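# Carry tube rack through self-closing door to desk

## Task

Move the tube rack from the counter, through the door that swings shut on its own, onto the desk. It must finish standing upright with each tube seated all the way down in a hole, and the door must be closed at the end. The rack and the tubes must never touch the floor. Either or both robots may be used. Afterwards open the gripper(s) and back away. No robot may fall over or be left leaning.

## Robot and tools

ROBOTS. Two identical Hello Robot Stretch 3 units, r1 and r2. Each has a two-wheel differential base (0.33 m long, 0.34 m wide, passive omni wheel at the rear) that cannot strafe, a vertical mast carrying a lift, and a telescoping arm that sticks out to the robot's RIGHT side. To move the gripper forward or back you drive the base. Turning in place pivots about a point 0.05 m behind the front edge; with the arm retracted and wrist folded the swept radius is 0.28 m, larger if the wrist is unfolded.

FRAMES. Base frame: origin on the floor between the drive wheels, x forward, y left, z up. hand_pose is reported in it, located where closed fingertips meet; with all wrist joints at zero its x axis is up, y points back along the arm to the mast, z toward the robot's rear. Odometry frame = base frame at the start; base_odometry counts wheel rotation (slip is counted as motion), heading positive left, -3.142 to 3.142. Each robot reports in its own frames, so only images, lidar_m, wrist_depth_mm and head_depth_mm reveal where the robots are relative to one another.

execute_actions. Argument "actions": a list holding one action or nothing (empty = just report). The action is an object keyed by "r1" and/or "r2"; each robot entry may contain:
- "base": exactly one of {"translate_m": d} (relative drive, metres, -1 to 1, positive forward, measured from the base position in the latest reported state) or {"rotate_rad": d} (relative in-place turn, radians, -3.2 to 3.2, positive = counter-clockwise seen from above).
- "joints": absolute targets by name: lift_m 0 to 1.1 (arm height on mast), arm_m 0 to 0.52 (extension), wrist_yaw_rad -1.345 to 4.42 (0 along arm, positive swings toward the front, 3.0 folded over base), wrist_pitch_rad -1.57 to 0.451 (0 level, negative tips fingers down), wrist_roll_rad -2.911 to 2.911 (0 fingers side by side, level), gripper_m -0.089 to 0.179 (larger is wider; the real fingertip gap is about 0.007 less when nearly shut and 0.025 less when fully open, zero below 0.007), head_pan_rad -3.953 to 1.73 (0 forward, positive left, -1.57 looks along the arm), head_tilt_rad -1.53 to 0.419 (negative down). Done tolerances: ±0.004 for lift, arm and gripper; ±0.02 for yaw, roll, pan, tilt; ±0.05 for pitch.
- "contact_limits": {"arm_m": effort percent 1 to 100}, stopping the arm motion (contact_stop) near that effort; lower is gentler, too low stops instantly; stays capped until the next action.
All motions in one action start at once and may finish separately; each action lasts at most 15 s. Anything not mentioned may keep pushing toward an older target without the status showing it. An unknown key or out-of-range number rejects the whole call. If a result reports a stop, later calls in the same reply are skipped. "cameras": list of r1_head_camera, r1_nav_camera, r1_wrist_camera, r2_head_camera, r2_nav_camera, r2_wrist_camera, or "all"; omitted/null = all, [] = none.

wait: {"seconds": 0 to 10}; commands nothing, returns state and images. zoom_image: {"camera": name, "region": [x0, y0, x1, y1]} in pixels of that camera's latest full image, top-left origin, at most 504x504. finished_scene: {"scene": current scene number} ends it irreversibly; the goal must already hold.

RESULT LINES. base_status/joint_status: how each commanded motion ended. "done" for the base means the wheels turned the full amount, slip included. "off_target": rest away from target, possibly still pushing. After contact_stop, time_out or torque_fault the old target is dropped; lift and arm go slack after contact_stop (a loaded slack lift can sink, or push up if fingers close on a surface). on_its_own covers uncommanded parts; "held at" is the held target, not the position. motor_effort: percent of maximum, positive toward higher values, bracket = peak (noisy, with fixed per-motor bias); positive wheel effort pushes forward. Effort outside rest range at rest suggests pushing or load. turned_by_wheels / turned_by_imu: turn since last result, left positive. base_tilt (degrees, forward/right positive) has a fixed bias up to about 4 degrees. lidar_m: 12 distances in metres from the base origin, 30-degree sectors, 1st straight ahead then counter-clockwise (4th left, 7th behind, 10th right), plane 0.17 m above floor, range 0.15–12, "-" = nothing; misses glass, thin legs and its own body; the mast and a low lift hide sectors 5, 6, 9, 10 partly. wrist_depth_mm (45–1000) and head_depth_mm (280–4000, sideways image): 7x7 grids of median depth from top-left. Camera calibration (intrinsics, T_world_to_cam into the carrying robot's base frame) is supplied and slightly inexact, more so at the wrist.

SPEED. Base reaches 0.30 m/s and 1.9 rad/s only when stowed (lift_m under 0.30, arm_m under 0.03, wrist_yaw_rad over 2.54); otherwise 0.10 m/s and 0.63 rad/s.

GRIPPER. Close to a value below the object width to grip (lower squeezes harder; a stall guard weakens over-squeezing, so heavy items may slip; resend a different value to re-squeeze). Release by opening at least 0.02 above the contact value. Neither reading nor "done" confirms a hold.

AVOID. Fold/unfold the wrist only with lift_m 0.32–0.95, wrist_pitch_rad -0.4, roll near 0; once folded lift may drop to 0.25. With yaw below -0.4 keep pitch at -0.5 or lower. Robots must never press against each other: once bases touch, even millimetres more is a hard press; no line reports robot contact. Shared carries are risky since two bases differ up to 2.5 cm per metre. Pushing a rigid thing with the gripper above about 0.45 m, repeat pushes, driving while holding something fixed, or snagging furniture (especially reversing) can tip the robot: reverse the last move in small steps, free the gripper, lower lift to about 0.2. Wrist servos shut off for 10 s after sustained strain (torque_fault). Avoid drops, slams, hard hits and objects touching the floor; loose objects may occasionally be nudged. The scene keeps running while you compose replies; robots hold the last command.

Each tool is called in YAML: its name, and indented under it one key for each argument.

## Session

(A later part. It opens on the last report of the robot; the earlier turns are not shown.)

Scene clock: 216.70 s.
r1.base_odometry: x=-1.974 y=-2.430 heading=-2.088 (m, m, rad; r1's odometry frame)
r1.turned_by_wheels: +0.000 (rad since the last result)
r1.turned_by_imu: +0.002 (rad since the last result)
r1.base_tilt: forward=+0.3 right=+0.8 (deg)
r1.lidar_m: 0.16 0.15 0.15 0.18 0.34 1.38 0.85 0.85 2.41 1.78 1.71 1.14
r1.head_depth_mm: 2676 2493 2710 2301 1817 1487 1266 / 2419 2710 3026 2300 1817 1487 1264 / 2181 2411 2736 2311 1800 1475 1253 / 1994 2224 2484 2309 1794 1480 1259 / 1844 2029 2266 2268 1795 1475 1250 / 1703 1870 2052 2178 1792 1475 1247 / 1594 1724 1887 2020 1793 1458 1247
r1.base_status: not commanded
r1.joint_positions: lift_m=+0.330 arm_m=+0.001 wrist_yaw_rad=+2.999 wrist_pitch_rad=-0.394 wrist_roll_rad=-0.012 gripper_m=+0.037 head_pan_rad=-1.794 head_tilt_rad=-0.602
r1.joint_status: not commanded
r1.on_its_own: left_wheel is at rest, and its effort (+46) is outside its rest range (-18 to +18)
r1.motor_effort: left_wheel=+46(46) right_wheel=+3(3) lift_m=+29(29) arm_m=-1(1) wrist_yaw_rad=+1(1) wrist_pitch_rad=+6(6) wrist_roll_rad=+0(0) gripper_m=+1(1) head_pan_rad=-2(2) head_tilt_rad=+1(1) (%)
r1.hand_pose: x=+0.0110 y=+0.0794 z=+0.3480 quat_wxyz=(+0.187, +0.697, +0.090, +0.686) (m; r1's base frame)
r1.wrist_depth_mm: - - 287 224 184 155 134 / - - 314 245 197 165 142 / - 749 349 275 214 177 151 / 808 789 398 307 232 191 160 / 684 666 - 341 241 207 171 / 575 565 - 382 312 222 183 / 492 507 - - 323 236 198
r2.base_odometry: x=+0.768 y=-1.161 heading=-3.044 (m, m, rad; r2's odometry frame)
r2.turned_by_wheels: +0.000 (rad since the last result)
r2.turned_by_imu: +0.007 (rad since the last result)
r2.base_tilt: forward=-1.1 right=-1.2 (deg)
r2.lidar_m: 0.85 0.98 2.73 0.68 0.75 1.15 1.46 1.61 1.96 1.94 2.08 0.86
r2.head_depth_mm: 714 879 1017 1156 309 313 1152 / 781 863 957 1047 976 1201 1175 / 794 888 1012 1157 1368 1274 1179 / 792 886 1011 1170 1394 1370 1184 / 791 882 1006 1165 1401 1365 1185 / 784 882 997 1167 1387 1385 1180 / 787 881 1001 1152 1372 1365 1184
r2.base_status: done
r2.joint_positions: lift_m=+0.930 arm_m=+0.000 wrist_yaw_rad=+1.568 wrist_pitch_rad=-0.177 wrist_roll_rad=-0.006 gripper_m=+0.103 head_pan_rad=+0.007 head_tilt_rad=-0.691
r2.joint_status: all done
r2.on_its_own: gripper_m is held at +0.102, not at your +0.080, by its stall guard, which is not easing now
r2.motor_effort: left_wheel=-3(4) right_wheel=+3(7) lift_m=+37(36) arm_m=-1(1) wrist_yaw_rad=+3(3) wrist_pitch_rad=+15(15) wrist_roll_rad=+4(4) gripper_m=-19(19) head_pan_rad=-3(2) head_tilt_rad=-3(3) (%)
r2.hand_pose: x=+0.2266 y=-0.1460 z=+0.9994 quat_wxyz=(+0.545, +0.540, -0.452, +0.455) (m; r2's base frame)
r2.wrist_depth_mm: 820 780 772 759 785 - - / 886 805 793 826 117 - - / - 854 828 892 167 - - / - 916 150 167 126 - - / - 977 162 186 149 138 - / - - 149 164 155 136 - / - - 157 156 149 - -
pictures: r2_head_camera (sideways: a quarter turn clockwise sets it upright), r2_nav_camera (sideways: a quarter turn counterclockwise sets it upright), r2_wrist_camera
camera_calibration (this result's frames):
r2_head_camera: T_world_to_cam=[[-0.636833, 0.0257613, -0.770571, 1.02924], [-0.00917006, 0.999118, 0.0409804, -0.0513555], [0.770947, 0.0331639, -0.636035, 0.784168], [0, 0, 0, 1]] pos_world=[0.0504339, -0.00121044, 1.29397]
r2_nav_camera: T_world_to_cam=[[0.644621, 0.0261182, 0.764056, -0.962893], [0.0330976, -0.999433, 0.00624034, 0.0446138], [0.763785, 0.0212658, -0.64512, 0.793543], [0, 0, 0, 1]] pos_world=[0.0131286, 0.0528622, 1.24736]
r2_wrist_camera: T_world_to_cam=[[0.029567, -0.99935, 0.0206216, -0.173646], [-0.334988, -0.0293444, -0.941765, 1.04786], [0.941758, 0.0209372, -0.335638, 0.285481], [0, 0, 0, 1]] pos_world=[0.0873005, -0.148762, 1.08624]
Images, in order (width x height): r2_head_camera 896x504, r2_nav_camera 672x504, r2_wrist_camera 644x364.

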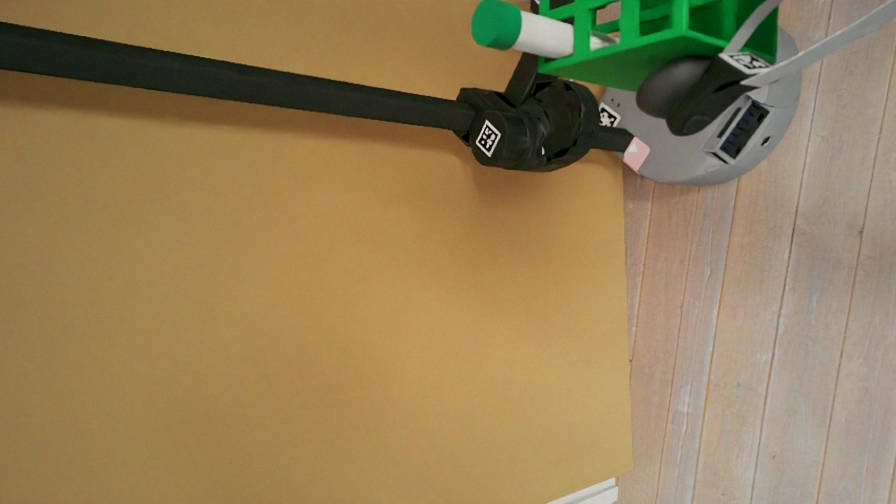

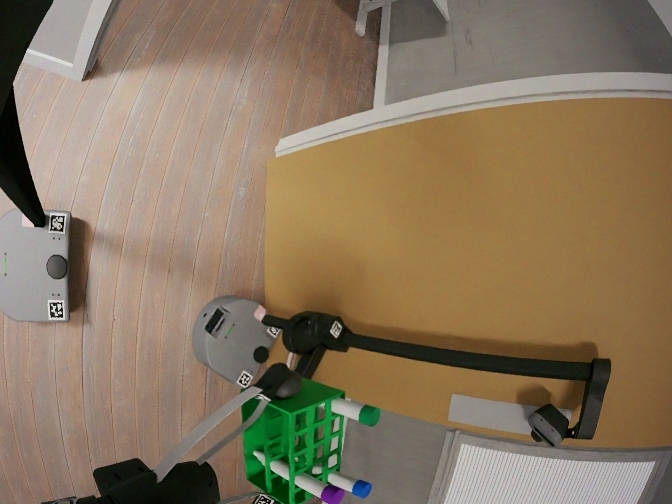

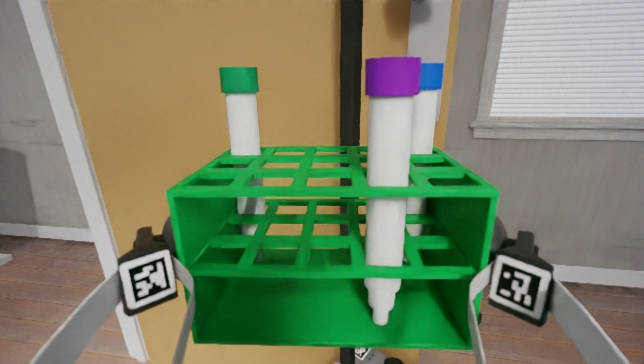

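execute_actions:
  actions:
    - {"r1":{"base":{"translate_m":-0.015}},"r2":{"base":{"translate_m":0.17}}}
  cameras: []

execute_actions:
  actions:
    - {"r2":{"base":{"rotate_rad":1.35},"joints":{"head_tilt_rad":-0.85}}}
  cameras: ["r2_head_camera","r2_nav_camera"]

Scene clock: 232.77 s.
r1.base_odometry: x=-1.966 y=-2.417 heading=-2.088 (m, m, rad; r1's odometry frame)
r1.turned_by_wheels: +0.000 (rad since the last result)
r1.turned_by_imu: +0.001 (rad since the last result)
r1.base_tilt: forward=+0.4 right=+0.9 (deg)
r1.lidar_m: 0.16 0.15 0.15 0.18 0.35 1.36 0.68 2.30 2.40 1.78 1.72 1.16
r1.head_depth_mm: 2647 2480 2681 2322 1814 1479 1271 / 2400 2726 2953 2310 1793 1476 1262 / 2197 2444 2715 2306 1784 1482 1262 / 2016 2202 2493 2331 1784 1484 1256 / 1833 2033 2252 2290 1780 1465 1253 / 1719 1878 2063 2172 1791 1471 1249 / 1599 1730 1894 2040 1777 1465 1246
r1.base_status: done
r1.joint_positions: lift_m=+0.330 arm_m=+0.001 wrist_yaw_rad=+2.999 wrist_pitch_rad=-0.394 wrist_roll_rad=-0.012 gripper_m=+0.037 head_pan_rad=-1.794 head_tilt_rad=-0.602
r1.joint_status: not commanded
r1.motor_effort: left_wheel=+4(39) right_wheel=+1(5) lift_m=+29(29) arm_m=-1(1) wrist_yaw_rad=+0(1) wrist_pitch_rad=+6(6) wrist_roll_rad=+0(0) gripper_m=+0(0) head_pan_rad=-2(2) head_tilt_rad=+2(1) (%)
r1.hand_pose: x=+0.0110 y=+0.0794 z=+0.3480 quat_wxyz=(+0.187, +0.697, +0.090, +0.686) (m; r1's base frame)
r1.wrist_depth_mm: - - 287 225 184 155 133 / - - 318 249 197 164 141 / - 764 357 277 215 176 149 / 825 792 406 309 232 188 158 / 681 663 - 342 241 205 169 / 568 566 - 385 313 219 181 / 495 508 - - 322 236 196
r2.base_odometry: x=+0.598 y=-1.178 heading=-3.044 (m, m, rad; r2's odometry frame)
r2.turned_by_wheels: +0.000 (rad since the last result)
r2.turned_by_imu: +0.001 (rad since the last result)
r2.base_tilt: forward=-1.1 right=-1.2 (deg)
r2.lidar_m: 0.68 0.80 2.54 0.74 0.71 1.11 1.63 1.79 1.98 1.97 1.87 0.67
r2.head_depth_mm: 546 601 766 901 310 313 1008 / 636 714 798 884 852 1114 1053 / 636 711 813 946 1098 1307 1129 / 637 712 808 942 1126 1318 1174 / 634 708 807 944 1121 1308 1189 / 634 707 807 937 1126 1311 1188 / 634 710 807 941 1117 1322 1184
r2.base_status: done
r2.joint_positions: lift_m=+0.930 arm_m=+0.000 wrist_yaw_rad=+1.568 wrist_pitch_rad=-0.177 wrist_roll_rad=-0.006 gripper_m=+0.103 head_pan_rad=+0.007 head_tilt_rad=-0.691
r2.joint_status: not commanded
r2.on_its_own: gripper_m is held at +0.102, not at your +0.080, by its stall guard, which is not easing now
r2.motor_effort: left_wheel=-3(5) right_wheel=+2(7) lift_m=+37(36) arm_m=-1(2) wrist_yaw_rad=+3(2) wrist_pitch_rad=+15(15) wrist_roll_rad=+3(4) gripper_m=-18(19) head_pan_rad=-3(3) head_tilt_rad=-3(3) (%)
r2.hand_pose: x=+0.2266 y=-0.1460 z=+0.9994 quat_wxyz=(+0.545, +0.540, -0.452, +0.455) (m; r2's base frame)
r2.wrist_depth_mm: 603 625 627 613 622 - - / 653 656 639 652 117 - - / 697 687 672 682 168 - - / 767 737 150 166 126 - - / 873 773 162 186 150 138 - / - - 150 163 155 135 - / - 920 157 156 149 - -
pictures: none
No camera images: the call's "cameras" was empty. Leave "cameras" out to get every camera's image.

Scene clock: 235.87 s.
r1.base_odometry: x=-1.966 y=-2.417 heading=-2.088 (m, m, rad; r1's odometry frame)
r1.turned_by_wheels: +0.000 (rad since the last result)
r1.turned_by_imu: +0.001 (rad since the last result)
r1.base_tilt: forward=+0.3 right=+0.9 (deg)
r1.lidar_m: 0.16 0.15 0.15 0.18 0.35 1.36 0.68 0.81 2.40 1.79 1.72 1.16
r1.head_depth_mm: 2663 2484 2679 2333 1809 1487 1260 / 2429 2722 3001 2286 1811 1484 1252 / 2205 2471 2763 2277 1800 1481 1261 / 2009 2198 2510 2263 1791 1470 1251 / 1849 2024 2262 2286 1814 1478 1249 / 1719 1875 2048 2164 1776 1471 1248 / 1598 1728 1884 2054 1777 1469 1247
r1.base_status: not commanded
r1.joint_positions: lift_m=+0.330 arm_m=+0.001 wrist_yaw_rad=+2.999 wrist_pitch_rad=-0.394 wrist_roll_rad=-0.012 gripper_m=+0.037 head_pan_rad=-1.794 head_tilt_rad=-0.602
r1.joint_status: not commanded
r1.motor_effort: left_wheel=+4(4) right_wheel=+1(1) lift_m=+29(29) arm_m=-1(1) wrist_yaw_rad=+2(2) wrist_pitch_rad=+6(6) wrist_roll_rad=+0(0) gripper_m=+0(0) head_pan_rad=-3(1) head_tilt_rad=+1(1) (%)
r1.hand_pose: x=+0.0110 y=+0.0794 z=+0.3480 quat_wxyz=(+0.187, +0.697, +0.090, +0.686) (m; r1's base frame)
r1.wrist_depth_mm: - - 288 228 183 155 133 / - - 317 248 197 164 141 / - 769 356 276 214 176 149 / 824 789 410 307 233 189 158 / 669 665 - 344 243 205 170 / 572 566 - 382 310 220 181 / 499 512 - - 321 234 195
r2.base_odometry: x=+0.598 y=-1.178 heading=-1.694 (m, m, rad; r2's odometry frame)
r2.turned_by_wheels: +1.350 (rad since the last result)
r2.turned_by_imu: +1.338 (rad since the last result)
r2.base_tilt: forward=-1.2 right=-1.2 (deg)
r2.lidar_m: 2.35 0.71 0.87 1.63 1.67 2.08 1.97 2.01 0.69 0.67 0.78 0.91
r2.head_depth_mm: 2521 2646 2075 311 308 1241 1117 / 2522 2599 2082 1700 1384 1275 1125 / 2475 2681 2055 1711 1453 1268 1124 / 2480 2640 2084 1721 1465 1274 1127 / 2084 2582 2107 1716 1467 1282 1129 / 2430 2615 2118 1734 1433 1286 1136 / 2449 2657 2115 981 1123 1283 1138
r2.base_status: done
r2.joint_positions: lift_m=+0.930 arm_m=+0.000 wrist_yaw_rad=+1.568 wrist_pitch_rad=-0.177 wrist_roll_rad=-0.006 gripper_m=+0.103 head_pan_rad=+0.007 head_tilt_rad=-0.839
r2.joint_status: all done
r2.on_its_own: gripper_m is held at +0.102, not at your +0.080, by its stall guard, which is not easing now
r2.motor_effort: left_wheel=-2(10) right_wheel=+2(6) lift_m=+36(37) arm_m=-2(1) wrist_yaw_rad=+1(3) wrist_pitch_rad=+15(16) wrist_roll_rad=+3(4) gripper_m=-19(19) head_pan_rad=-3(3) head_tilt_rad=-4(14) (%)
r2.hand_pose: x=+0.2266 y=-0.1459 z=+0.9994 quat_wxyz=(+0.545, +0.540, -0.452, +0.455) (m; r2's base frame)
r2.wrist_depth_mm: 555 - - - - - 589 / 547 - - - 118 - 554 / 558 - - - 168 - 569 / 592 - 150 166 127 - 577 / 621 687 162 185 150 140 577 / 666 - 150 164 155 136 574 / 723 779 157 156 148 851 561
pictures: r2_head_camera (sideways: a quarter turn clockwise sets it upright), r2_nav_camera (sideways: a quarter turn counterclockwise sets it upright)
camera_calibration (this result's frames):
r2_head_camera: T_world_to_cam=[[-0.743472, 0.0250741, -0.668297, 0.896606], [-0.0030132, 0.999161, 0.04084, -0.0512024], [0.66876, 0.0323771, -0.742773, 0.923619], [0, 0, 0, 1]] pos_world=[0.0487676, -0.00122622, 1.28733]
r2_nav_camera: T_world_to_cam=[[0.750216, 0.0267974, 0.66065, -0.828777], [0.0336406, -0.999431, 0.00233771, 0.0496921], [0.660337, 0.0204709, -0.750691, 0.93148], [0, 0, 0, 1]] pos_world=[0.00499905, 0.0528046, 1.24667]
Images, in order (width x height): r2_head_camera 896x504, r2_nav_camera 672x504.

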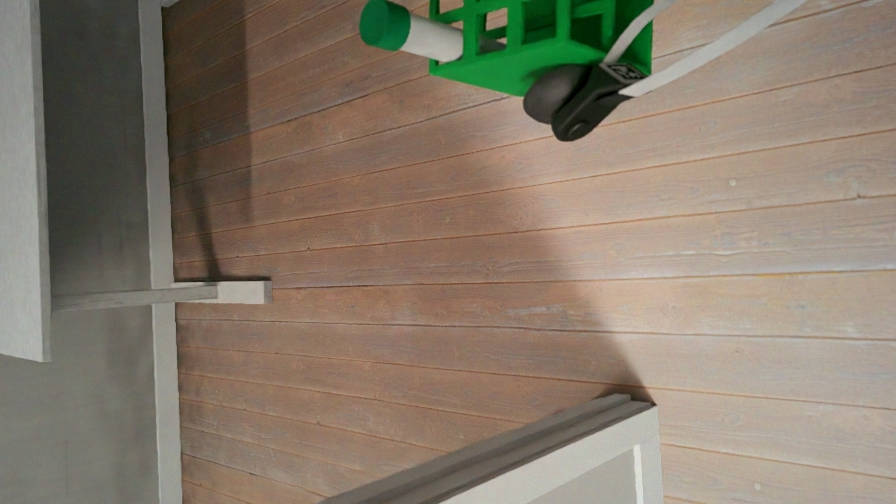

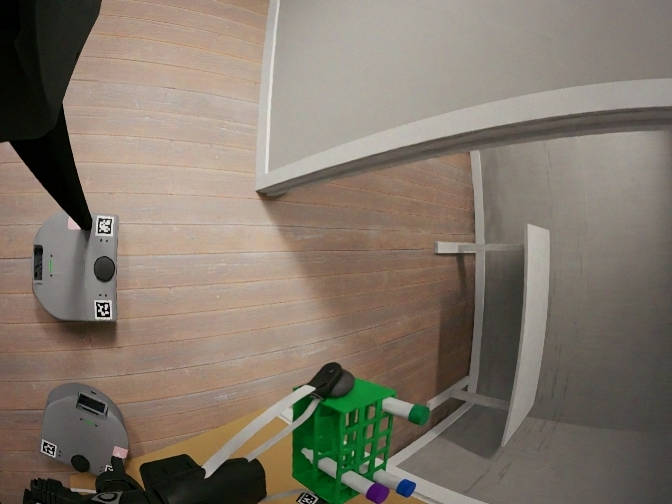

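execute_actions:
  actions:
    - {"r2":{"base":{"rotate_rad":-0.1},"joints":{"head_tilt_rad":-0.6}}}
  cameras: []

execute_actions:
  actions:
    - {"r2":{"base":{"translate_m":0.6}}}
  cameras: ["r2_nav_camera"]

Scene clock: 245.30 s.
r1.base_odometry: x=-1.966 y=-2.417 heading=-2.088 (m, m, rad; r1's odometry frame)
r1.turned_by_wheels: +0.000 (rad since the last result)
r1.turned_by_imu: +0.001 (rad since the last result)
r1.base_tilt: forward=+0.5 right=+0.8 (deg)
r1.lidar_m: 0.16 0.15 0.15 0.18 0.35 1.36 0.68 0.82 2.40 1.78 1.72 1.16
r1.head_depth_mm: 2686 2471 2727 2336 1821 1489 1259 / 2402 2715 3002 2300 1804 1492 1260 / 2193 2480 2714 2262 1799 1484 1255 / 1993 2208 2484 2294 1804 1471 1253 / 1858 2019 2240 2261 1780 1463 1251 / 1728 1865 2053 2203 1790 1475 1242 / 1611 1726 1900 2030 1780 1468 1236
r1.base_status: not commanded
r1.joint_positions: lift_m=+0.330 arm_m=+0.001 wrist_yaw_rad=+2.999 wrist_pitch_rad=-0.394 wrist_roll_rad=-0.012 gripper_m=+0.037 head_pan_rad=-1.794 head_tilt_rad=-0.602
r1.joint_status: not commanded
r1.motor_effort: left_wheel=+4(4) right_wheel=+1(1) lift_m=+29(29) arm_m=-1(1) wrist_yaw_rad=+1(1) wrist_pitch_rad=+6(6) wrist_roll_rad=+0(0) gripper_m=+0(0) head_pan_rad=-2(2) head_tilt_rad=+1(2) (%)
r1.hand_pose: x=+0.0110 y=+0.0794 z=+0.3480 quat_wxyz=(+0.187, +0.697, +0.090, +0.686) (m; r1's base frame)
r1.wrist_depth_mm: - - 290 226 183 155 134 / - - 317 247 198 164 141 / - 761 355 274 215 177 149 / 843 790 407 308 233 189 158 / 661 668 - 345 241 205 169 / 575 561 - 391 313 220 182 / 489 506 - - 322 234 196
r2.base_odometry: x=+0.598 y=-1.178 heading=-1.794 (m, m, rad; r2's odometry frame)
r2.turned_by_wheels: -0.100 (rad since the last result)
r2.turned_by_imu: -0.100 (rad since the last result)
r2.base_tilt: forward=-1.1 right=-1.3 (deg)
r2.lidar_m: 2.35 0.71 0.81 1.60 1.64 2.03 1.97 1.98 1.65 0.67 0.77 0.86
r2.head_depth_mm: 2519 2497 2903 2250 312 312 326 / 2459 2520 2969 2279 1761 1483 1195 / 2434 2545 2923 2252 1757 1445 1230 / 2406 2511 2877 2273 1755 1448 1229 / 2334 2539 2830 2273 1766 1441 1229 / 2327 2479 2801 2285 1774 1443 1232 / 2304 2518 2752 2294 1779 1453 1157
r2.base_status: done
r2.joint_positions: lift_m=+0.930 arm_m=+0.000 wrist_yaw_rad=+1.568 wrist_pitch_rad=-0.177 wrist_roll_rad=-0.006 gripper_m=+0.103 head_pan_rad=+0.007 head_tilt_rad=-0.606
r2.joint_status: all done
r2.on_its_own: gripper_m is held at +0.102, not at your +0.080, by its stall guard, which is not easing now
r2.motor_effort: left_wheel=+4(9) right_wheel=-3(5) lift_m=+36(36) arm_m=-2(2) wrist_yaw_rad=+2(2) wrist_pitch_rad=+15(15) wrist_roll_rad=+3(3) gripper_m=-19(19) head_pan_rad=-2(3) head_tilt_rad=+1(13) (%)
r2.hand_pose: x=+0.2266 y=-0.1458 z=+0.9994 quat_wxyz=(+0.545, +0.540, -0.452, +0.455) (m; r2's base frame)
r2.wrist_depth_mm: - - - - - - 505 / - - - - 117 - 519 / 642 - - - 167 780 522 / 608 - 150 166 127 654 534 / 625 - 163 185 150 138 546 / 630 - 150 164 154 136 542 / 660 - 158 156 149 730 543
pictures: none
No camera images: the call's "cameras" was empty. Leave "cameras" out to get every camera's image.

Scene clock: 252.40 s.
r1.base_odometry: x=-1.966 y=-2.417 heading=-2.088 (m, m, rad; r1's odometry frame)
r1.turned_by_wheels: +0.000 (rad since the last result)
r1.turned_by_imu: +0.001 (rad since the last result)
r1.base_tilt: forward=+0.4 right=+0.9 (deg)
r1.lidar_m: 0.16 0.15 0.15 0.18 0.35 0.98 1.32 2.30 2.39 1.79 1.71 1.16
r1.head_depth_mm: 2654 2479 2698 2297 1814 1474 1267 / 2413 2734 2983 2319 1811 1470 1259 / 2176 2440 2727 2308 1803 1467 1251 / 2022 2226 2490 2306 1819 1477 1257 / 1857 2030 2239 2277 1799 1464 1251 / 1711 1866 2059 2197 1780 1468 1248 / 1604 1739 1886 2050 1784 1471 1243
r1.base_status: not commanded
r1.joint_positions: lift_m=+0.330 arm_m=+0.001 wrist_yaw_rad=+2.999 wrist_pitch_rad=-0.394 wrist_roll_rad=-0.012 gripper_m=+0.037 head_pan_rad=-1.794 head_tilt_rad=-0.602
r1.joint_status: not commanded
r1.motor_effort: left_wheel=+4(4) right_wheel=+1(1) lift_m=+29(29) arm_m=-1(1) wrist_yaw_rad=+1(1) wrist_pitch_rad=+7(6) wrist_roll_rad=+0(0) gripper_m=+0(0) head_pan_rad=-2(1) head_tilt_rad=+0(1) (%)
r1.hand_pose: x=+0.0110 y=+0.0794 z=+0.3480 quat_wxyz=(+0.187, +0.697, +0.090, +0.686) (m; r1's base frame)
r1.wrist_depth_mm: - - 290 226 183 155 133 / - - 317 248 197 165 141 / - 772 354 275 214 177 150 / 818 782 409 308 232 190 159 / 670 656 - 342 241 205 169 / 573 569 - 384 311 220 182 / 496 506 - - 322 234 196
r2.base_odometry: x=+0.466 y=-1.763 heading=-1.794 (m, m, rad; r2's odometry frame)
r2.turned_by_wheels: +0.000 (rad since the last result)
r2.turned_by_imu: +0.005 (rad since the last result)
r2.base_tilt: forward=-1.1 right=-1.1 (deg)
r2.lidar_m: 1.76 2.22 0.44 0.40 1.96 2.15 2.57 0.99 0.70 0.58 0.63 1.73
r2.head_depth_mm: 1968 2082 2465 2179 316 312 326 / 1939 2055 2398 2256 1749 1485 1195 / 1914 2069 2347 2265 1762 1447 1221 / 1878 2018 1688 2281 1776 1452 1235 / 1861 1974 1701 2300 1785 1459 1227 / 1825 1983 1726 2191 1774 1451 1235 / 1810 1992 2168 2304 1757 1469 1239
r2.base_status: done
r2.joint_positions: lift_m=+0.930 arm_m=+0.000 wrist_yaw_rad=+1.568 wrist_pitch_rad=-0.177 wrist_roll_rad=-0.006 gripper_m=+0.103 head_pan_rad=+0.007 head_tilt_rad=-0.606
r2.joint_status: not commanded
r2.on_its_own: gripper_m is held at +0.102, not at your +0.080, by its stall guard, which is not easing now
r2.motor_effort: left_wheel=+2(11) right_wheel=-2(2) lift_m=+36(36) arm_m=-1(2) wrist_yaw_rad=+1(1) wrist_pitch_rad=+15(15) wrist_roll_rad=+4(3) gripper_m=-19(19) head_pan_rad=-3(2) head_tilt_rad=+2(1) (%)
r2.hand_pose: x=+0.2266 y=-0.1458 z=+0.9994 quat_wxyz=(+0.545, +0.540, -0.452, +0.455) (m; r2's base frame)
r2.wrist_depth_mm: - - - - - - - / - - - - 117 - - / - - - - 168 - - / - - 150 166 126 - - / - - 163 186 150 139 - / - - 150 164 154 136 - / - - 157 156 149 - -
pictures: r2_nav_camera (sideways: a quarter turn counterclockwise sets it upright)
camera_calibration (this result's frames):
r2_nav_camera: T_world_to_cam=[[0.577099, 0.0255678, 0.816274, -1.03055], [0.0323466, -0.999441, 0.00843632, 0.0417586], [0.816033, 0.0215351, -0.577604, 0.705393], [0, 0, 0, 1]] pos_world=[0.0177553, 0.0528935, 1.2483]
Images, in order (width x height): r2_nav_camera 672x504.

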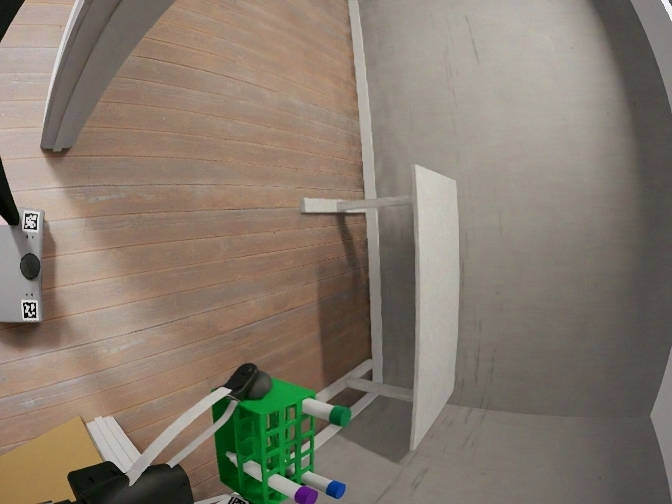

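execute_actions:
  actions:
    - {"r1":{"base":{"translate_m":-0.5},"joints":{"head_pan_rad":-3.6,"head_tilt_rad":-0.9}},"r2":{"base":{"translate_m":1.0},"joints":{"lift_m":0.85},"contact_limits":{}}}
  cameras: ["r2_head_camera","r1_nav_camera"]

action 0: r2: "contact_limits" must be an object like {"arm_m": 10}; or leave it out

execute_actions:
  actions:
    - {"r1":{"base":{"translate_m":-0.5},"joints":{"head_pan_rad":-3.6,"head_tilt_rad":-0.9}},"r2":{"base":{"translate_m":1.0},"joints":{"lift_m":0.85}}}
  cameras: ["r2_head_camera","r1_nav_camera"]

Scene clock: 282.17 s.
r1.base_odometry: x=-1.719 y=-1.982 heading=-2.088 (m, m, rad; r1's odometry frame)
r1.turned_by_wheels: +0.000 (rad since the last result)
r1.turned_by_imu: +0.002 (rad since the last result)
r1.base_tilt: forward=+0.3 right=+0.9 (deg)
r1.lidar_m: - - 0.15 0.26 2.35 0.83 0.91 1.87 1.94 2.04 0.15 -
r1.head_depth_mm: 2575 2394 1966 1669 1495 - 1118 / 2710 2403 1972 1661 1446 1311 - / 2832 2407 1961 1647 1438 1271 - / 2960 2303 1894 1615 1434 1284 - / 770 887 1055 1311 1430 1287 - / 780 930 1140 1484 1430 1254 1136 / 851 1018 1283 1573 1422 1256 1129
r1.base_status: done
r1.joint_positions: lift_m=+0.330 arm_m=+0.001 wrist_yaw_rad=+2.999 wrist_pitch_rad=-0.394 wrist_roll_rad=-0.012 gripper_m=+0.037 head_pan_rad=-3.616 head_tilt_rad=-0.886
r1.joint_status: all done
r1.motor_effort: left_wheel=+4(6) right_wheel=+5(7) lift_m=+29(29) arm_m=-1(1) wrist_yaw_rad=+0(1) wrist_pitch_rad=+7(6) wrist_roll_rad=+0(0) gripper_m=+1(0) head_pan_rad=+6(31) head_tilt_rad=-7(30) (%)
r1.hand_pose: x=+0.0110 y=+0.0794 z=+0.3480 quat_wxyz=(+0.187, +0.697, +0.090, +0.686) (m; r1's base frame)
r1.wrist_depth_mm: - - - 457 190 120 88 / - - - 502 200 124 90 / - - - 579 209 128 92 / 832 821 781 664 217 132 94 / 672 681 - 610 192 136 96 / 572 557 - 537 282 139 98 / 495 505 - - 259 135 101
r2.base_odometry: x=+0.245 y=-2.738 heading=-1.794 (m, m, rad; r2's odometry frame)
r2.turned_by_wheels: +0.000 (rad since the last result)
r2.turned_by_imu: +0.007 (rad since the last result)
r2.base_tilt: forward=-1.2 right=-1.2 (deg)
r2.lidar_m: 1.21 0.81 1.51 2.52 1.38 0.98 1.41 0.94 1.02 1.25 1.25 1.19
r2.head_depth_mm: 1055 1172 1268 1000 779 358 324 / 1039 1152 1251 1001 781 675 1165 / 1033 1134 1251 1007 783 677 1224 / 1018 1122 1230 1002 784 678 1233 / 999 1104 1203 1011 790 662 1235 / 988 1088 1208 1015 787 662 1236 / 977 1075 1192 1022 789 648 1209
r2.base_status: done
r2.joint_positions: lift_m=+0.850 arm_m=+0.000 wrist_yaw_rad=+1.568 wrist_pitch_rad=-0.178 wrist_roll_rad=-0.006 gripper_m=+0.103 head_pan_rad=+0.007 head_tilt_rad=-0.606
r2.joint_status: all done
r2.on_its_own: gripper_m is held at +0.102, not at your +0.080, by its stall guard, which is not easing now
r2.motor_effort: left_wheel=+2(8) right_wheel=-1(5) lift_m=+21(32) arm_m=-2(2) wrist_yaw_rad=+2(2) wrist_pitch_rad=+16(16) wrist_roll_rad=+4(4) gripper_m=-19(19) head_pan_rad=-3(3) head_tilt_rad=+2(2) (%)
r2.hand_pose: x=+0.2266 y=-0.1458 z=+0.9201 quat_wxyz=(+0.545, +0.540, -0.452, +0.455) (m; r2's base frame)
r2.wrist_depth_mm: 949 972 - - - - - / - - - - 117 - - / - - - - 168 - - / - 845 150 166 126 778 785 / 592 576 163 185 149 139 549 / 445 - 149 163 154 136 - / - 919 158 155 148 - -
pictures: r1_nav_camera (sideways: a quarter turn counterclockwise sets it upright), r2_head_camera (sideways: a quarter turn clockwise sets it upright)
camera_calibration (this result's frames):
r1_nav_camera: T_world_to_cam=[[-0.678006, 0.379721, 0.62938, -0.767489], [0.451739, 0.890706, -0.0507446, 0.111184], [-0.579862, 0.249911, -0.775439, 0.96832], [0, 0, 0, 1]] pos_world=[-0.00909631, -0.049594, 1.23956]
r2_head_camera: T_world_to_cam=[[-0.568718, 0.0263148, -0.822112, 1.09602], [-0.0125373, 0.999095, 0.0406528, -0.050913], [0.822437, 0.033427, -0.567873, 0.695181], [0, 0, 0, 1]] pos_world=[0.0509433, -0.00121239, 1.29789]
Images, in order (width x height): r1_nav_camera 672x504, r2_head_camera 896x504.

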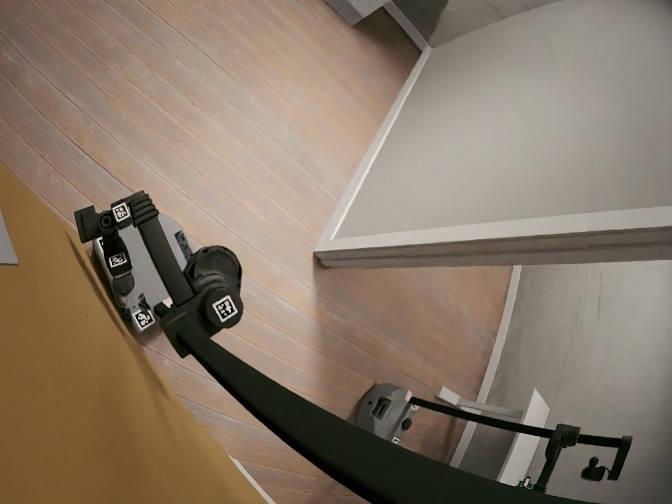

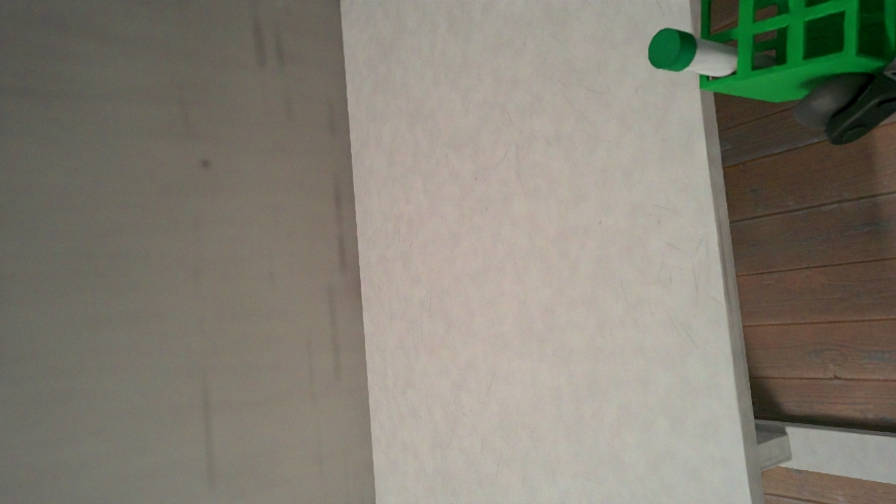

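execute_actions:
  actions:
    - {"r1":{"base":{"rotate_rad":-1.0},"joints":{"head_pan_rad":-3.14}},"r2":{"base":{"translate_m":0.33},"joints":{"lift_m":0.74,"head_tilt_rad":-1.1,"head_pan_rad":-0.4}}}
  cameras: ["r2_head_camera","r1_nav_camera","r2_wrist_camera"]

Scene clock: 295.03 s.
r1.base_odometry: x=-1.719 y=-1.982 heading=-3.087 (m, m, rad; r1's odometry frame)
r1.turned_by_wheels: -1.000 (rad since the last result)
r1.turned_by_imu: -0.988 (rad since the last result)
r1.base_tilt: forward=+0.5 right=+0.9 (deg)
r1.lidar_m: 0.28 0.19 0.17 0.18 0.23 0.50 1.83 0.83 0.97 1.87 1.98 2.02
r1.head_depth_mm: 2521 2409 1952 1661 1433 1140 853 / 2536 2378 1961 1657 1443 1272 - / 2594 2353 1966 1656 1432 1283 - / 2515 2304 1948 1641 1434 1265 - / 2588 2381 1959 1657 1427 1262 1158 / 2624 2347 1952 1632 1418 1262 1144 / 2670 2341 1939 1639 1391 1260 1126
r1.base_status: done
r1.joint_positions: lift_m=+0.330 arm_m=+0.001 wrist_yaw_rad=+2.999 wrist_pitch_rad=-0.394 wrist_roll_rad=-0.012 gripper_m=+0.037 head_pan_rad=-3.146 head_tilt_rad=-0.889
r1.joint_status: all done
r1.motor_effort: left_wheel=+10(77) right_wheel=-2(8) lift_m=+29(29) arm_m=-1(1) wrist_yaw_rad=+1(0) wrist_pitch_rad=+6(6) wrist_roll_rad=+0(0) gripper_m=+0(1) head_pan_rad=+2(33) head_tilt_rad=-7(11) (%)
r1.hand_pose: x=+0.0110 y=+0.0794 z=+0.3480 quat_wxyz=(+0.187, +0.697, +0.090, +0.686) (m; r1's base frame)
r1.wrist_depth_mm: 267 - 224 209 195 182 170 / 300 - 245 229 212 197 183 / 341 321 269 252 233 215 200 / 397 360 305 282 256 235 219 / 479 421 - 317 276 263 240 / 554 497 - 360 341 294 265 / 496 508 - - 380 327 300
r2.base_odometry: x=+0.172 y=-3.060 heading=-1.794 (m, m, rad; r2's odometry frame)
r2.turned_by_wheels: +0.000 (rad since the last result)
r2.turned_by_imu: +0.002 (rad since the last result)
r2.base_tilt: forward=-1.1 right=-1.2 (deg)
r2.lidar_m: 0.88 0.54 0.54 2.23 1.93 1.28 1.74 1.21 1.31 1.20 0.97 0.96
r2.head_depth_mm: 891 781 692 622 577 - 1083 / 897 782 695 497 571 1168 1107 / 903 787 696 490 558 1171 - / 908 788 699 479 557 538 - / 888 788 702 625 566 525 1124 / 864 793 700 625 568 519 1081 / 834 796 700 629 569 521 495
r2.base_status: done
r2.joint_positions: lift_m=+0.740 arm_m=+0.000 wrist_yaw_rad=+1.568 wrist_pitch_rad=-0.178 wrist_roll_rad=-0.006 gripper_m=+0.103 head_pan_rad=-0.393 head_tilt_rad=-1.086
r2.joint_status: all done
r2.on_its_own: gripper_m is held at +0.102, not at your +0.080, by its stall guard, which is not easing now
r2.motor_effort: left_wheel=+2(9) right_wheel=+0(4) lift_m=+21(21) arm_m=-1(1) wrist_yaw_rad=+2(1) wrist_pitch_rad=+16(16) wrist_roll_rad=+3(3) gripper_m=-19(20) head_pan_rad=-3(25) head_tilt_rad=-4(22) (%)
r2.hand_pose: x=+0.2266 y=-0.1458 z=+0.8100 quat_wxyz=(+0.545, +0.540, -0.452, +0.455) (m; r2's base frame)
r2.wrist_depth_mm: 659 708 727 737 772 786 813 / 711 737 739 776 117 866 863 / 751 757 723 818 167 854 831 / 540 528 150 166 126 487 486 / 368 363 162 186 149 139 346 / 279 - 150 164 155 136 264 / 228 223 157 156 149 210 217
pictures: r1_nav_camera (sideways: a quarter turn counterclockwise sets it upright), r2_head_camera (sideways: a quarter turn clockwise sets it upright), r2_wrist_camera
camera_calibration (this result's frames):
r1_nav_camera: T_world_to_cam=[[-0.778516, 0.0310951, 0.626854, -0.763584], [-0.000982305, 0.99871, -0.050761, 0.113966], [-0.627624, -0.0401341, -0.777482, 0.971268], [0, 0, 0, 1]] pos_world=[0.0152407, -0.0510948, 1.23958]
r2_head_camera: T_world_to_cam=[[-0.805174, 0.366554, -0.466191, 0.63368], [0.395413, 0.917691, 0.0386261, -0.0507378], [0.441978, -0.153237, -0.883841, 1.10839], [0, 0, 0, 1]] pos_world=[0.0403991, -0.015869, 1.27702]
r2_wrist_camera: T_world_to_cam=[[0.0301695, -0.999332, 0.0206095, -0.169725], [-0.335319, -0.0295429, -0.941641, 0.869485], [0.941621, 0.0214981, -0.335987, 0.222347], [0, 0, 0, 1]] pos_world=[0.0873093, -0.148704, 0.896947]
Images, in order (width x height): r1_nav_camera 672x504, r2_head_camera 896x504, r2_wrist_camera 644x364.

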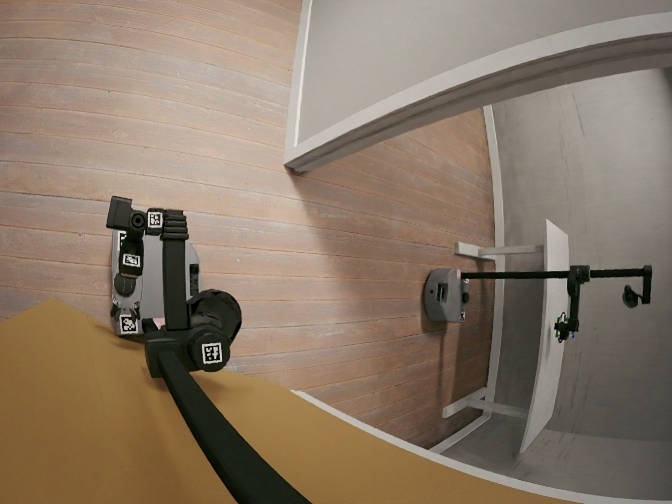

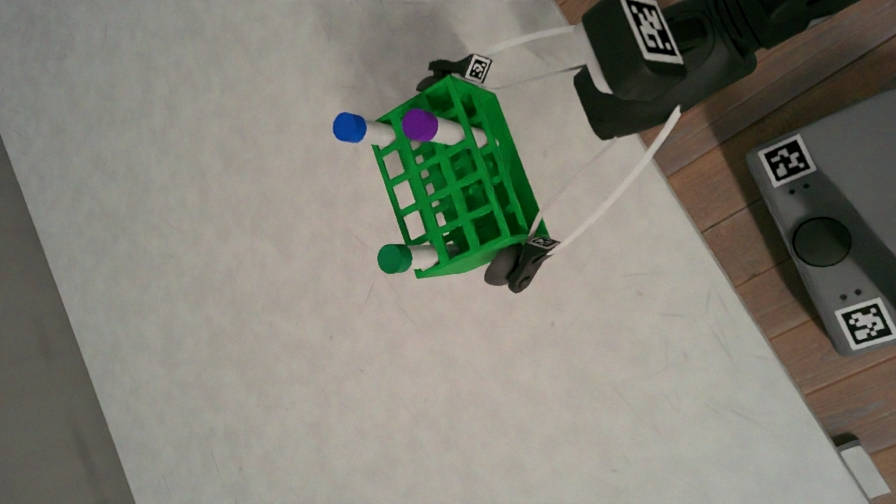

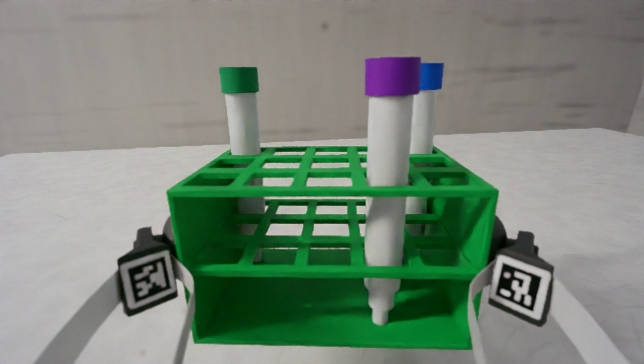

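execute_actions:
  actions:
    - {"r1":{"base":{"translate_m":-0.45}},"r2":{"joints":{"lift_m":0.68}}}
  cameras: ["r1_nav_camera","r2_wrist_camera"]

Scene clock: 307.07 s.
r1.base_odometry: x=-1.270 y=-1.958 heading=-3.087 (m, m, rad; r1's odometry frame)
r1.turned_by_wheels: +0.000 (rad since the last result)
r1.turned_by_imu: +0.001 (rad since the last result)
r1.base_tilt: forward=+0.4 right=+0.8 (deg)
r1.lidar_m: 0.15 0.15 0.15 0.18 0.38 1.94 1.38 2.45 0.54 0.99 1.94 0.23
r1.head_depth_mm: 1467 2334 1965 1664 1438 1277 1147 / 1449 2338 1901 1638 1438 1266 - / 2141 2329 1716 1655 1429 1278 - / 1460 2306 1805 1650 1418 1272 - / 1764 2286 1961 1640 1432 1259 1160 / 2217 2360 1934 1642 1426 1258 1145 / 2214 2367 1930 1644 1412 1251 1129
r1.base_status: done
r1.joint_positions: lift_m=+0.330 arm_m=+0.001 wrist_yaw_rad=+2.999 wrist_pitch_rad=-0.394 wrist_roll_rad=-0.012 gripper_m=+0.037 head_pan_rad=-3.146 head_tilt_rad=-0.889
r1.joint_status: not commanded
r1.motor_effort: left_wheel=+2(6) right_wheel=-1(5) lift_m=+29(29) arm_m=-1(1) wrist_yaw_rad=+0(1) wrist_pitch_rad=+7(6) wrist_roll_rad=+0(0) gripper_m=+0(1) head_pan_rad=+2(1) head_tilt_rad=-7(6) (%)
r1.hand_pose: x=+0.0110 y=+0.0794 z=+0.3480 quat_wxyz=(+0.187, +0.697, +0.090, +0.686) (m; r1's base frame)
r1.wrist_depth_mm: - - 302 228 182 151 130 / - - 328 250 197 161 137 / - - 373 277 212 172 146 / 823 802 422 312 230 186 154 / 675 667 - 348 236 200 164 / 575 566 - 388 309 214 176 / 497 515 - - 315 226 188
r2.base_odometry: x=+0.172 y=-3.060 heading=-1.794 (m, m, rad; r2's odometry frame)
r2.turned_by_wheels: +0.000 (rad since the last result)
r2.turned_by_imu: -0.001 (rad since the last result)
r2.base_tilt: forward=-1.1 right=-1.2 (deg)
r2.lidar_m: 0.88 0.54 0.54 2.22 1.93 1.29 1.36 1.21 1.31 1.20 0.97 0.96
r2.head_depth_mm: 891 784 693 618 587 1196 1073 / 902 781 694 573 571 1154 1104 / 906 786 693 566 556 1181 - / 910 791 697 607 552 537 - / 892 796 698 627 565 524 1123 / 861 789 698 627 567 519 1078 / 827 798 703 629 569 519 496
r2.base_status: not commanded
r2.joint_positions: lift_m=+0.680 arm_m=+0.000 wrist_yaw_rad=+1.568 wrist_pitch_rad=-0.176 wrist_roll_rad=-0.006 gripper_m=+0.103 head_pan_rad=-0.393 head_tilt_rad=-1.086
r2.joint_status: all done
r2.on_its_own: gripper_m is held at +0.102, not at your +0.080, by its stall guard, which is not easing now
r2.motor_effort: left_wheel=+1(1) right_wheel=+0(1) lift_m=+20(20) arm_m=-2(2) wrist_yaw_rad=+2(2) wrist_pitch_rad=+14(16) wrist_roll_rad=+4(3) gripper_m=-19(19) head_pan_rad=-2(2) head_tilt_rad=-5(5) (%)
r2.hand_pose: x=+0.2267 y=-0.1458 z=+0.7505 quat_wxyz=(+0.544, +0.540, -0.453, +0.455) (m; r2's base frame)
r2.wrist_depth_mm: 679 689 705 747 745 797 811 / 714 737 733 765 112 844 900 / 689 662 490 614 166 593 573 / 364 359 150 168 125 333 329 / 247 247 160 181 149 139 232 / 188 - 150 163 155 138 179 / - 150 145 143 143 141 146
pictures: r1_nav_camera (sideways: a quarter turn counterclockwise sets it upright), r2_wrist_camera
camera_calibration (this result's frames):
r1_nav_camera: T_world_to_cam=[[-0.778516, 0.0310951, 0.626854, -0.763584], [-0.000982317, 0.99871, -0.050761, 0.113966], [-0.627624, -0.0401341, -0.777481, 0.971268], [0, 0, 0, 1]] pos_world=[0.0152407, -0.0510948, 1.23958]
r2_wrist_camera: T_world_to_cam=[[0.0301214, -0.999333, 0.0206527, -0.168526], [-0.333471, -0.0295253, -0.942298, 0.813589], [0.942279, 0.0214963, -0.334138, 0.200695], [0, 0, 0, 1]] pos_world=[0.087274, -0.148706, 0.837184]
Images, in order (width x height): r1_nav_camera 672x504, r2_wrist_camera 644x364.

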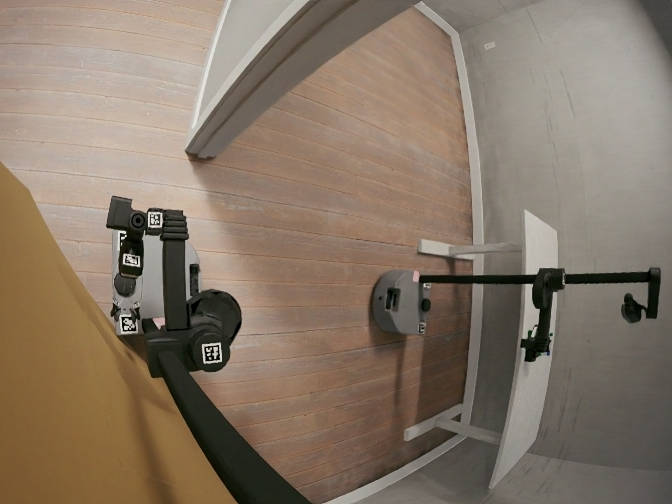

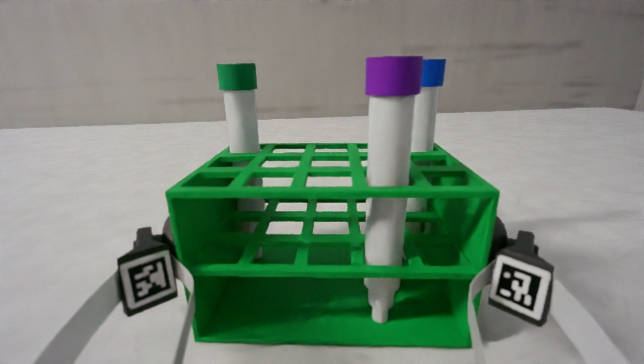

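execute_actions:
  actions:
    - {"r1":{"base":{"translate_m":-0.15}},"r2":{"joints":{"gripper_m":0.179}}}
  cameras: ["r2_wrist_camera"]

execute_actions:
  actions:
    - {"r1":{"base":{"translate_m":-0.07},"joints":{"head_pan_rad":-1.0,"head_tilt_rad":-0.9}},"r2":{"base":{"translate_m":-0.25}}}
  cameras: ["r2_wrist_camera","r1_nav_camera"]

Scene clock: 317.27 s.
r1.base_odometry: x=-1.120 y=-1.950 heading=-3.087 (m, m, rad; r1's odometry frame)
r1.turned_by_wheels: +0.000 (rad since the last result)
r1.turned_by_imu: +0.045 (rad since the last result)
r1.base_tilt: forward=+0.4 right=+0.8 (deg)
r1.lidar_m: - - 0.15 0.19 1.39 1.96 1.23 2.33 0.49 0.50 0.16 0.15
r1.head_depth_mm: 1113 2206 1952 1664 1439 1266 1143 / 1285 2252 1935 1589 1434 1263 - / 972 2189 1671 1552 1430 1282 - / 1432 2133 1883 1609 1437 1268 - / 1491 2282 1931 1640 1421 1259 1164 / 2065 2258 1941 1632 1416 1254 1140 / 2095 2271 1944 1632 1426 1248 1125
r1.base_status: done
r1.joint_positions: lift_m=+0.330 arm_m=+0.001 wrist_yaw_rad=+2.999 wrist_pitch_rad=-0.394 wrist_roll_rad=-0.012 gripper_m=+0.037 head_pan_rad=-3.145 head_tilt_rad=-0.892
r1.joint_status: not commanded
r1.motor_effort: left_wheel=+15(80) right_wheel=+0(11) lift_m=+29(29) arm_m=-1(1) wrist_yaw_rad=+1(1) wrist_pitch_rad=+7(7) wrist_roll_rad=+0(0) gripper_m=+0(1) head_pan_rad=+2(3) head_tilt_rad=-5(5) (%)
r1.hand_pose: x=+0.0110 y=+0.0794 z=+0.3480 quat_wxyz=(+0.187, +0.697, +0.090, +0.686) (m; r1's base frame)
r1.wrist_depth_mm: - - 515 277 163 116 90 / - - 571 305 173 121 93 / - - 632 343 184 127 96 / 825 818 704 389 194 132 99 / 676 655 - 412 184 139 103 / 578 561 - 474 258 143 107 / 492 509 - - 244 144 111
r2.base_odometry: x=+0.172 y=-3.060 heading=-1.794 (m, m, rad; r2's odometry frame)
r2.turned_by_wheels: +0.000 (rad since the last result)
r2.turned_by_imu: -0.001 (rad since the last result)
r2.base_tilt: forward=-1.1 right=-1.2 (deg)
r2.lidar_m: 0.88 0.54 0.54 2.23 1.92 1.29 1.20 1.21 1.30 1.20 0.97 0.96
r2.head_depth_mm: 896 780 693 621 586 1198 1074 / 897 786 694 573 573 1163 1103 / 901 788 695 570 556 1169 - / 906 789 697 616 555 539 - / 889 791 697 626 565 524 1124 / 862 795 699 628 568 518 1074 / 831 792 700 628 571 521 496
r2.base_status: not commanded
r2.joint_positions: lift_m=+0.680 arm_m=+0.000 wrist_yaw_rad=+1.568 wrist_pitch_rad=-0.175 wrist_roll_rad=-0.006 gripper_m=+0.179 head_pan_rad=-0.393 head_tilt_rad=-1.086
r2.joint_status: all done
r2.motor_effort: left_wheel=+1(1) right_wheel=-1(0) lift_m=+20(21) arm_m=-2(2) wrist_yaw_rad=+1(1) wrist_pitch_rad=+14(14) wrist_roll_rad=+4(3) gripper_m=+0(84) head_pan_rad=-3(2) head_tilt_rad=-5(5) (%)
r2.hand_pose: x=+0.2268 y=-0.1458 z=+0.7508 quat_wxyz=(+0.544, +0.540, -0.453, +0.455) (m; r2's base frame)
r2.wrist_depth_mm: 670 695 707 737 766 800 814 / 701 725 734 779 155 834 880 / 693 669 483 630 163 589 580 / 363 358 150 159 126 331 334 / 247 245 163 185 149 139 233 / 197 178 164 171 155 165 187 / 145 150 146 145 145 147 141
pictures: r2_wrist_camera
camera_calibration (this result's frames):
r2_wrist_camera: T_world_to_cam=[[0.0301393, -0.999332, 0.0206871, -0.168553], [-0.33254, -0.0295424, -0.942626, 0.813876], [0.942608, 0.0215308, -0.333208, 0.199945], [0, 0, 0, 1]] pos_world=[0.0872562, -0.148702, 0.837291]
Images, in order (width x height): r2_wrist_camera 644x364.

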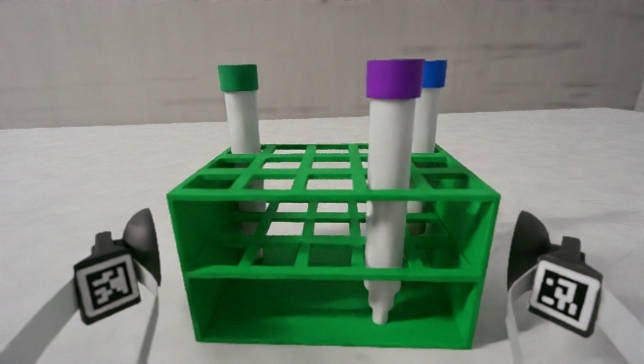

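Scene clock: 321.17 s.
r1.base_odometry: x=-1.050 y=-1.946 heading=-3.087 (m, m, rad; r1's odometry frame)
r1.turned_by_wheels: +0.000 (rad since the last result)
r1.turned_by_imu: +0.018 (rad since the last result)
r1.base_tilt: forward=+0.3 right=+0.8 (deg)
r1.lidar_m: - - 0.15 0.24 1.41 1.90 0.90 2.25 0.49 0.22 0.15 -
r1.head_depth_mm: - - - 383 1357 1051 1128 / - - - - 421 1205 1134 / - - - - - 459 - / - - - - - - 455 / - - - - - - - / - - - - - - - / - - - - - - -
r1.base_status: done
r1.joint_positions: lift_m=+0.330 arm_m=+0.001 wrist_yaw_rad=+3.003 wrist_pitch_rad=-0.394 wrist_roll_rad=-0.012 gripper_m=+0.037 head_pan_rad=-0.931 head_tilt_rad=-0.942
r1.joint_status: head_pan_rad off_target (ended at -0.931, target -1.000); head_tilt_rad off_target (ended at -0.942, target -0.900)
r1.motor_effort: left_wheel=+7(37) right_wheel=+3(23) lift_m=+29(29) arm_m=-1(1) wrist_yaw_rad=-3(5) wrist_pitch_rad=+6(6) wrist_roll_rad=+0(0) gripper_m=+0(1) head_pan_rad=-23(33) head_tilt_rad=+21(24) (%)
r1.hand_pose: x=+0.0102 y=+0.0795 z=+0.3480 quat_wxyz=(+0.186, +0.697, +0.091, +0.687) (m; r1's base frame)
r1.wrist_depth_mm: - - - 504 166 99 71 / - - - 555 173 102 72 / - - - 609 181 105 73 / 831 821 806 686 187 107 75 / 682 679 - 617 160 110 76 / 570 572 - 535 238 112 78 / 488 515 - - 215 108 79
r2.base_odometry: x=+0.227 y=-2.816 heading=-1.794 (m, m, rad; r2's odometry frame)
r2.turned_by_wheels: +0.000 (rad since the last result)
r2.turned_by_imu: -0.003 (rad since the last result)
r2.base_tilt: forward=-1.2 right=-1.2 (deg)
r2.lidar_m: 1.13 0.74 1.41 2.53 1.51 1.05 0.87 1.00 1.12 1.23 1.13 1.14
r2.head_depth_mm: 901 782 1517 1434 1296 1194 1072 / 895 782 726 1425 1313 1157 1107 / 904 785 709 1436 1297 1183 - / 901 787 674 1393 1288 1193 - / 906 790 676 654 1305 1194 1129 / 910 793 700 635 1299 1197 1096 / 909 794 701 629 1283 1176 1095
r2.base_status: done
r2.joint_positions: lift_m=+0.680 arm_m=+0.000 wrist_yaw_rad=+1.568 wrist_pitch_rad=-0.174 wrist_roll_rad=-0.006 gripper_m=+0.179 head_pan_rad=-0.393 head_tilt_rad=-1.087
r2.joint_status: not commanded
r2.motor_effort: left_wheel=+1(7) right_wheel=-1(5) lift_m=+20(20) arm_m=-1(2) wrist_yaw_rad=+2(2) wrist_pitch_rad=+14(14) wrist_roll_rad=+3(3) gripper_m=+0(0) head_pan_rad=-3(3) head_tilt_rad=-5(5) (%)
r2.hand_pose: x=+0.2268 y=-0.1458 z=+0.7509 quat_wxyz=(+0.544, +0.540, -0.453, +0.456) (m; r2's base frame)
r2.wrist_depth_mm: 870 900 929 962 - - - / 893 948 970 - - - - / 691 676 647 404 610 594 587 / 364 358 350 352 344 338 341 / 285 289 - - - - 952 / - - - - - - - / - 962 - - - - 917
pictures: r1_nav_camera (sideways: a quarter turn counterclockwise sets it upright), r2_wrist_camera
camera_calibration (this result's frames):
r1_nav_camera: T_world_to_cam=[[0.461316, -0.666879, 0.585201, -0.716877], [-0.799861, -0.598018, -0.0509517, 0.119084], [0.383939, -0.444574, -0.809286, 1.00645], [0, 0, 0, 1]] pos_world=[0.0395426, 0.0405858, 1.24009]
r2_wrist_camera: T_world_to_cam=[[0.0301313, -0.999332, 0.0206998, -0.168564], [-0.332168, -0.0295433, -0.942757, 0.813991], [0.942739, 0.0215307, -0.332836, 0.199644], [0, 0, 0, 1]] pos_world=[0.0872491, -0.148702, 0.837334]
Images, in order (width x height): r1_nav_camera 672x504, r2_wrist_camera 644x364.

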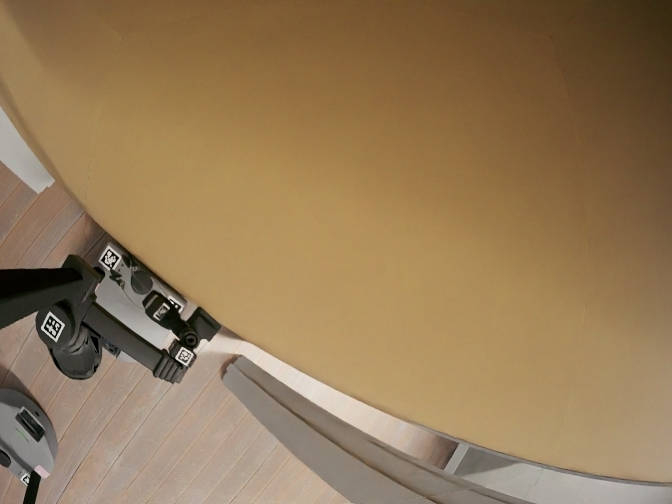

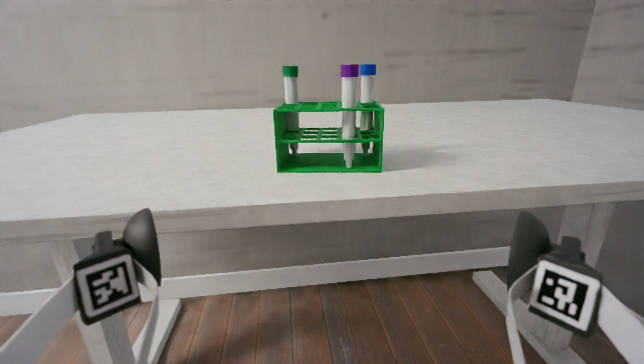

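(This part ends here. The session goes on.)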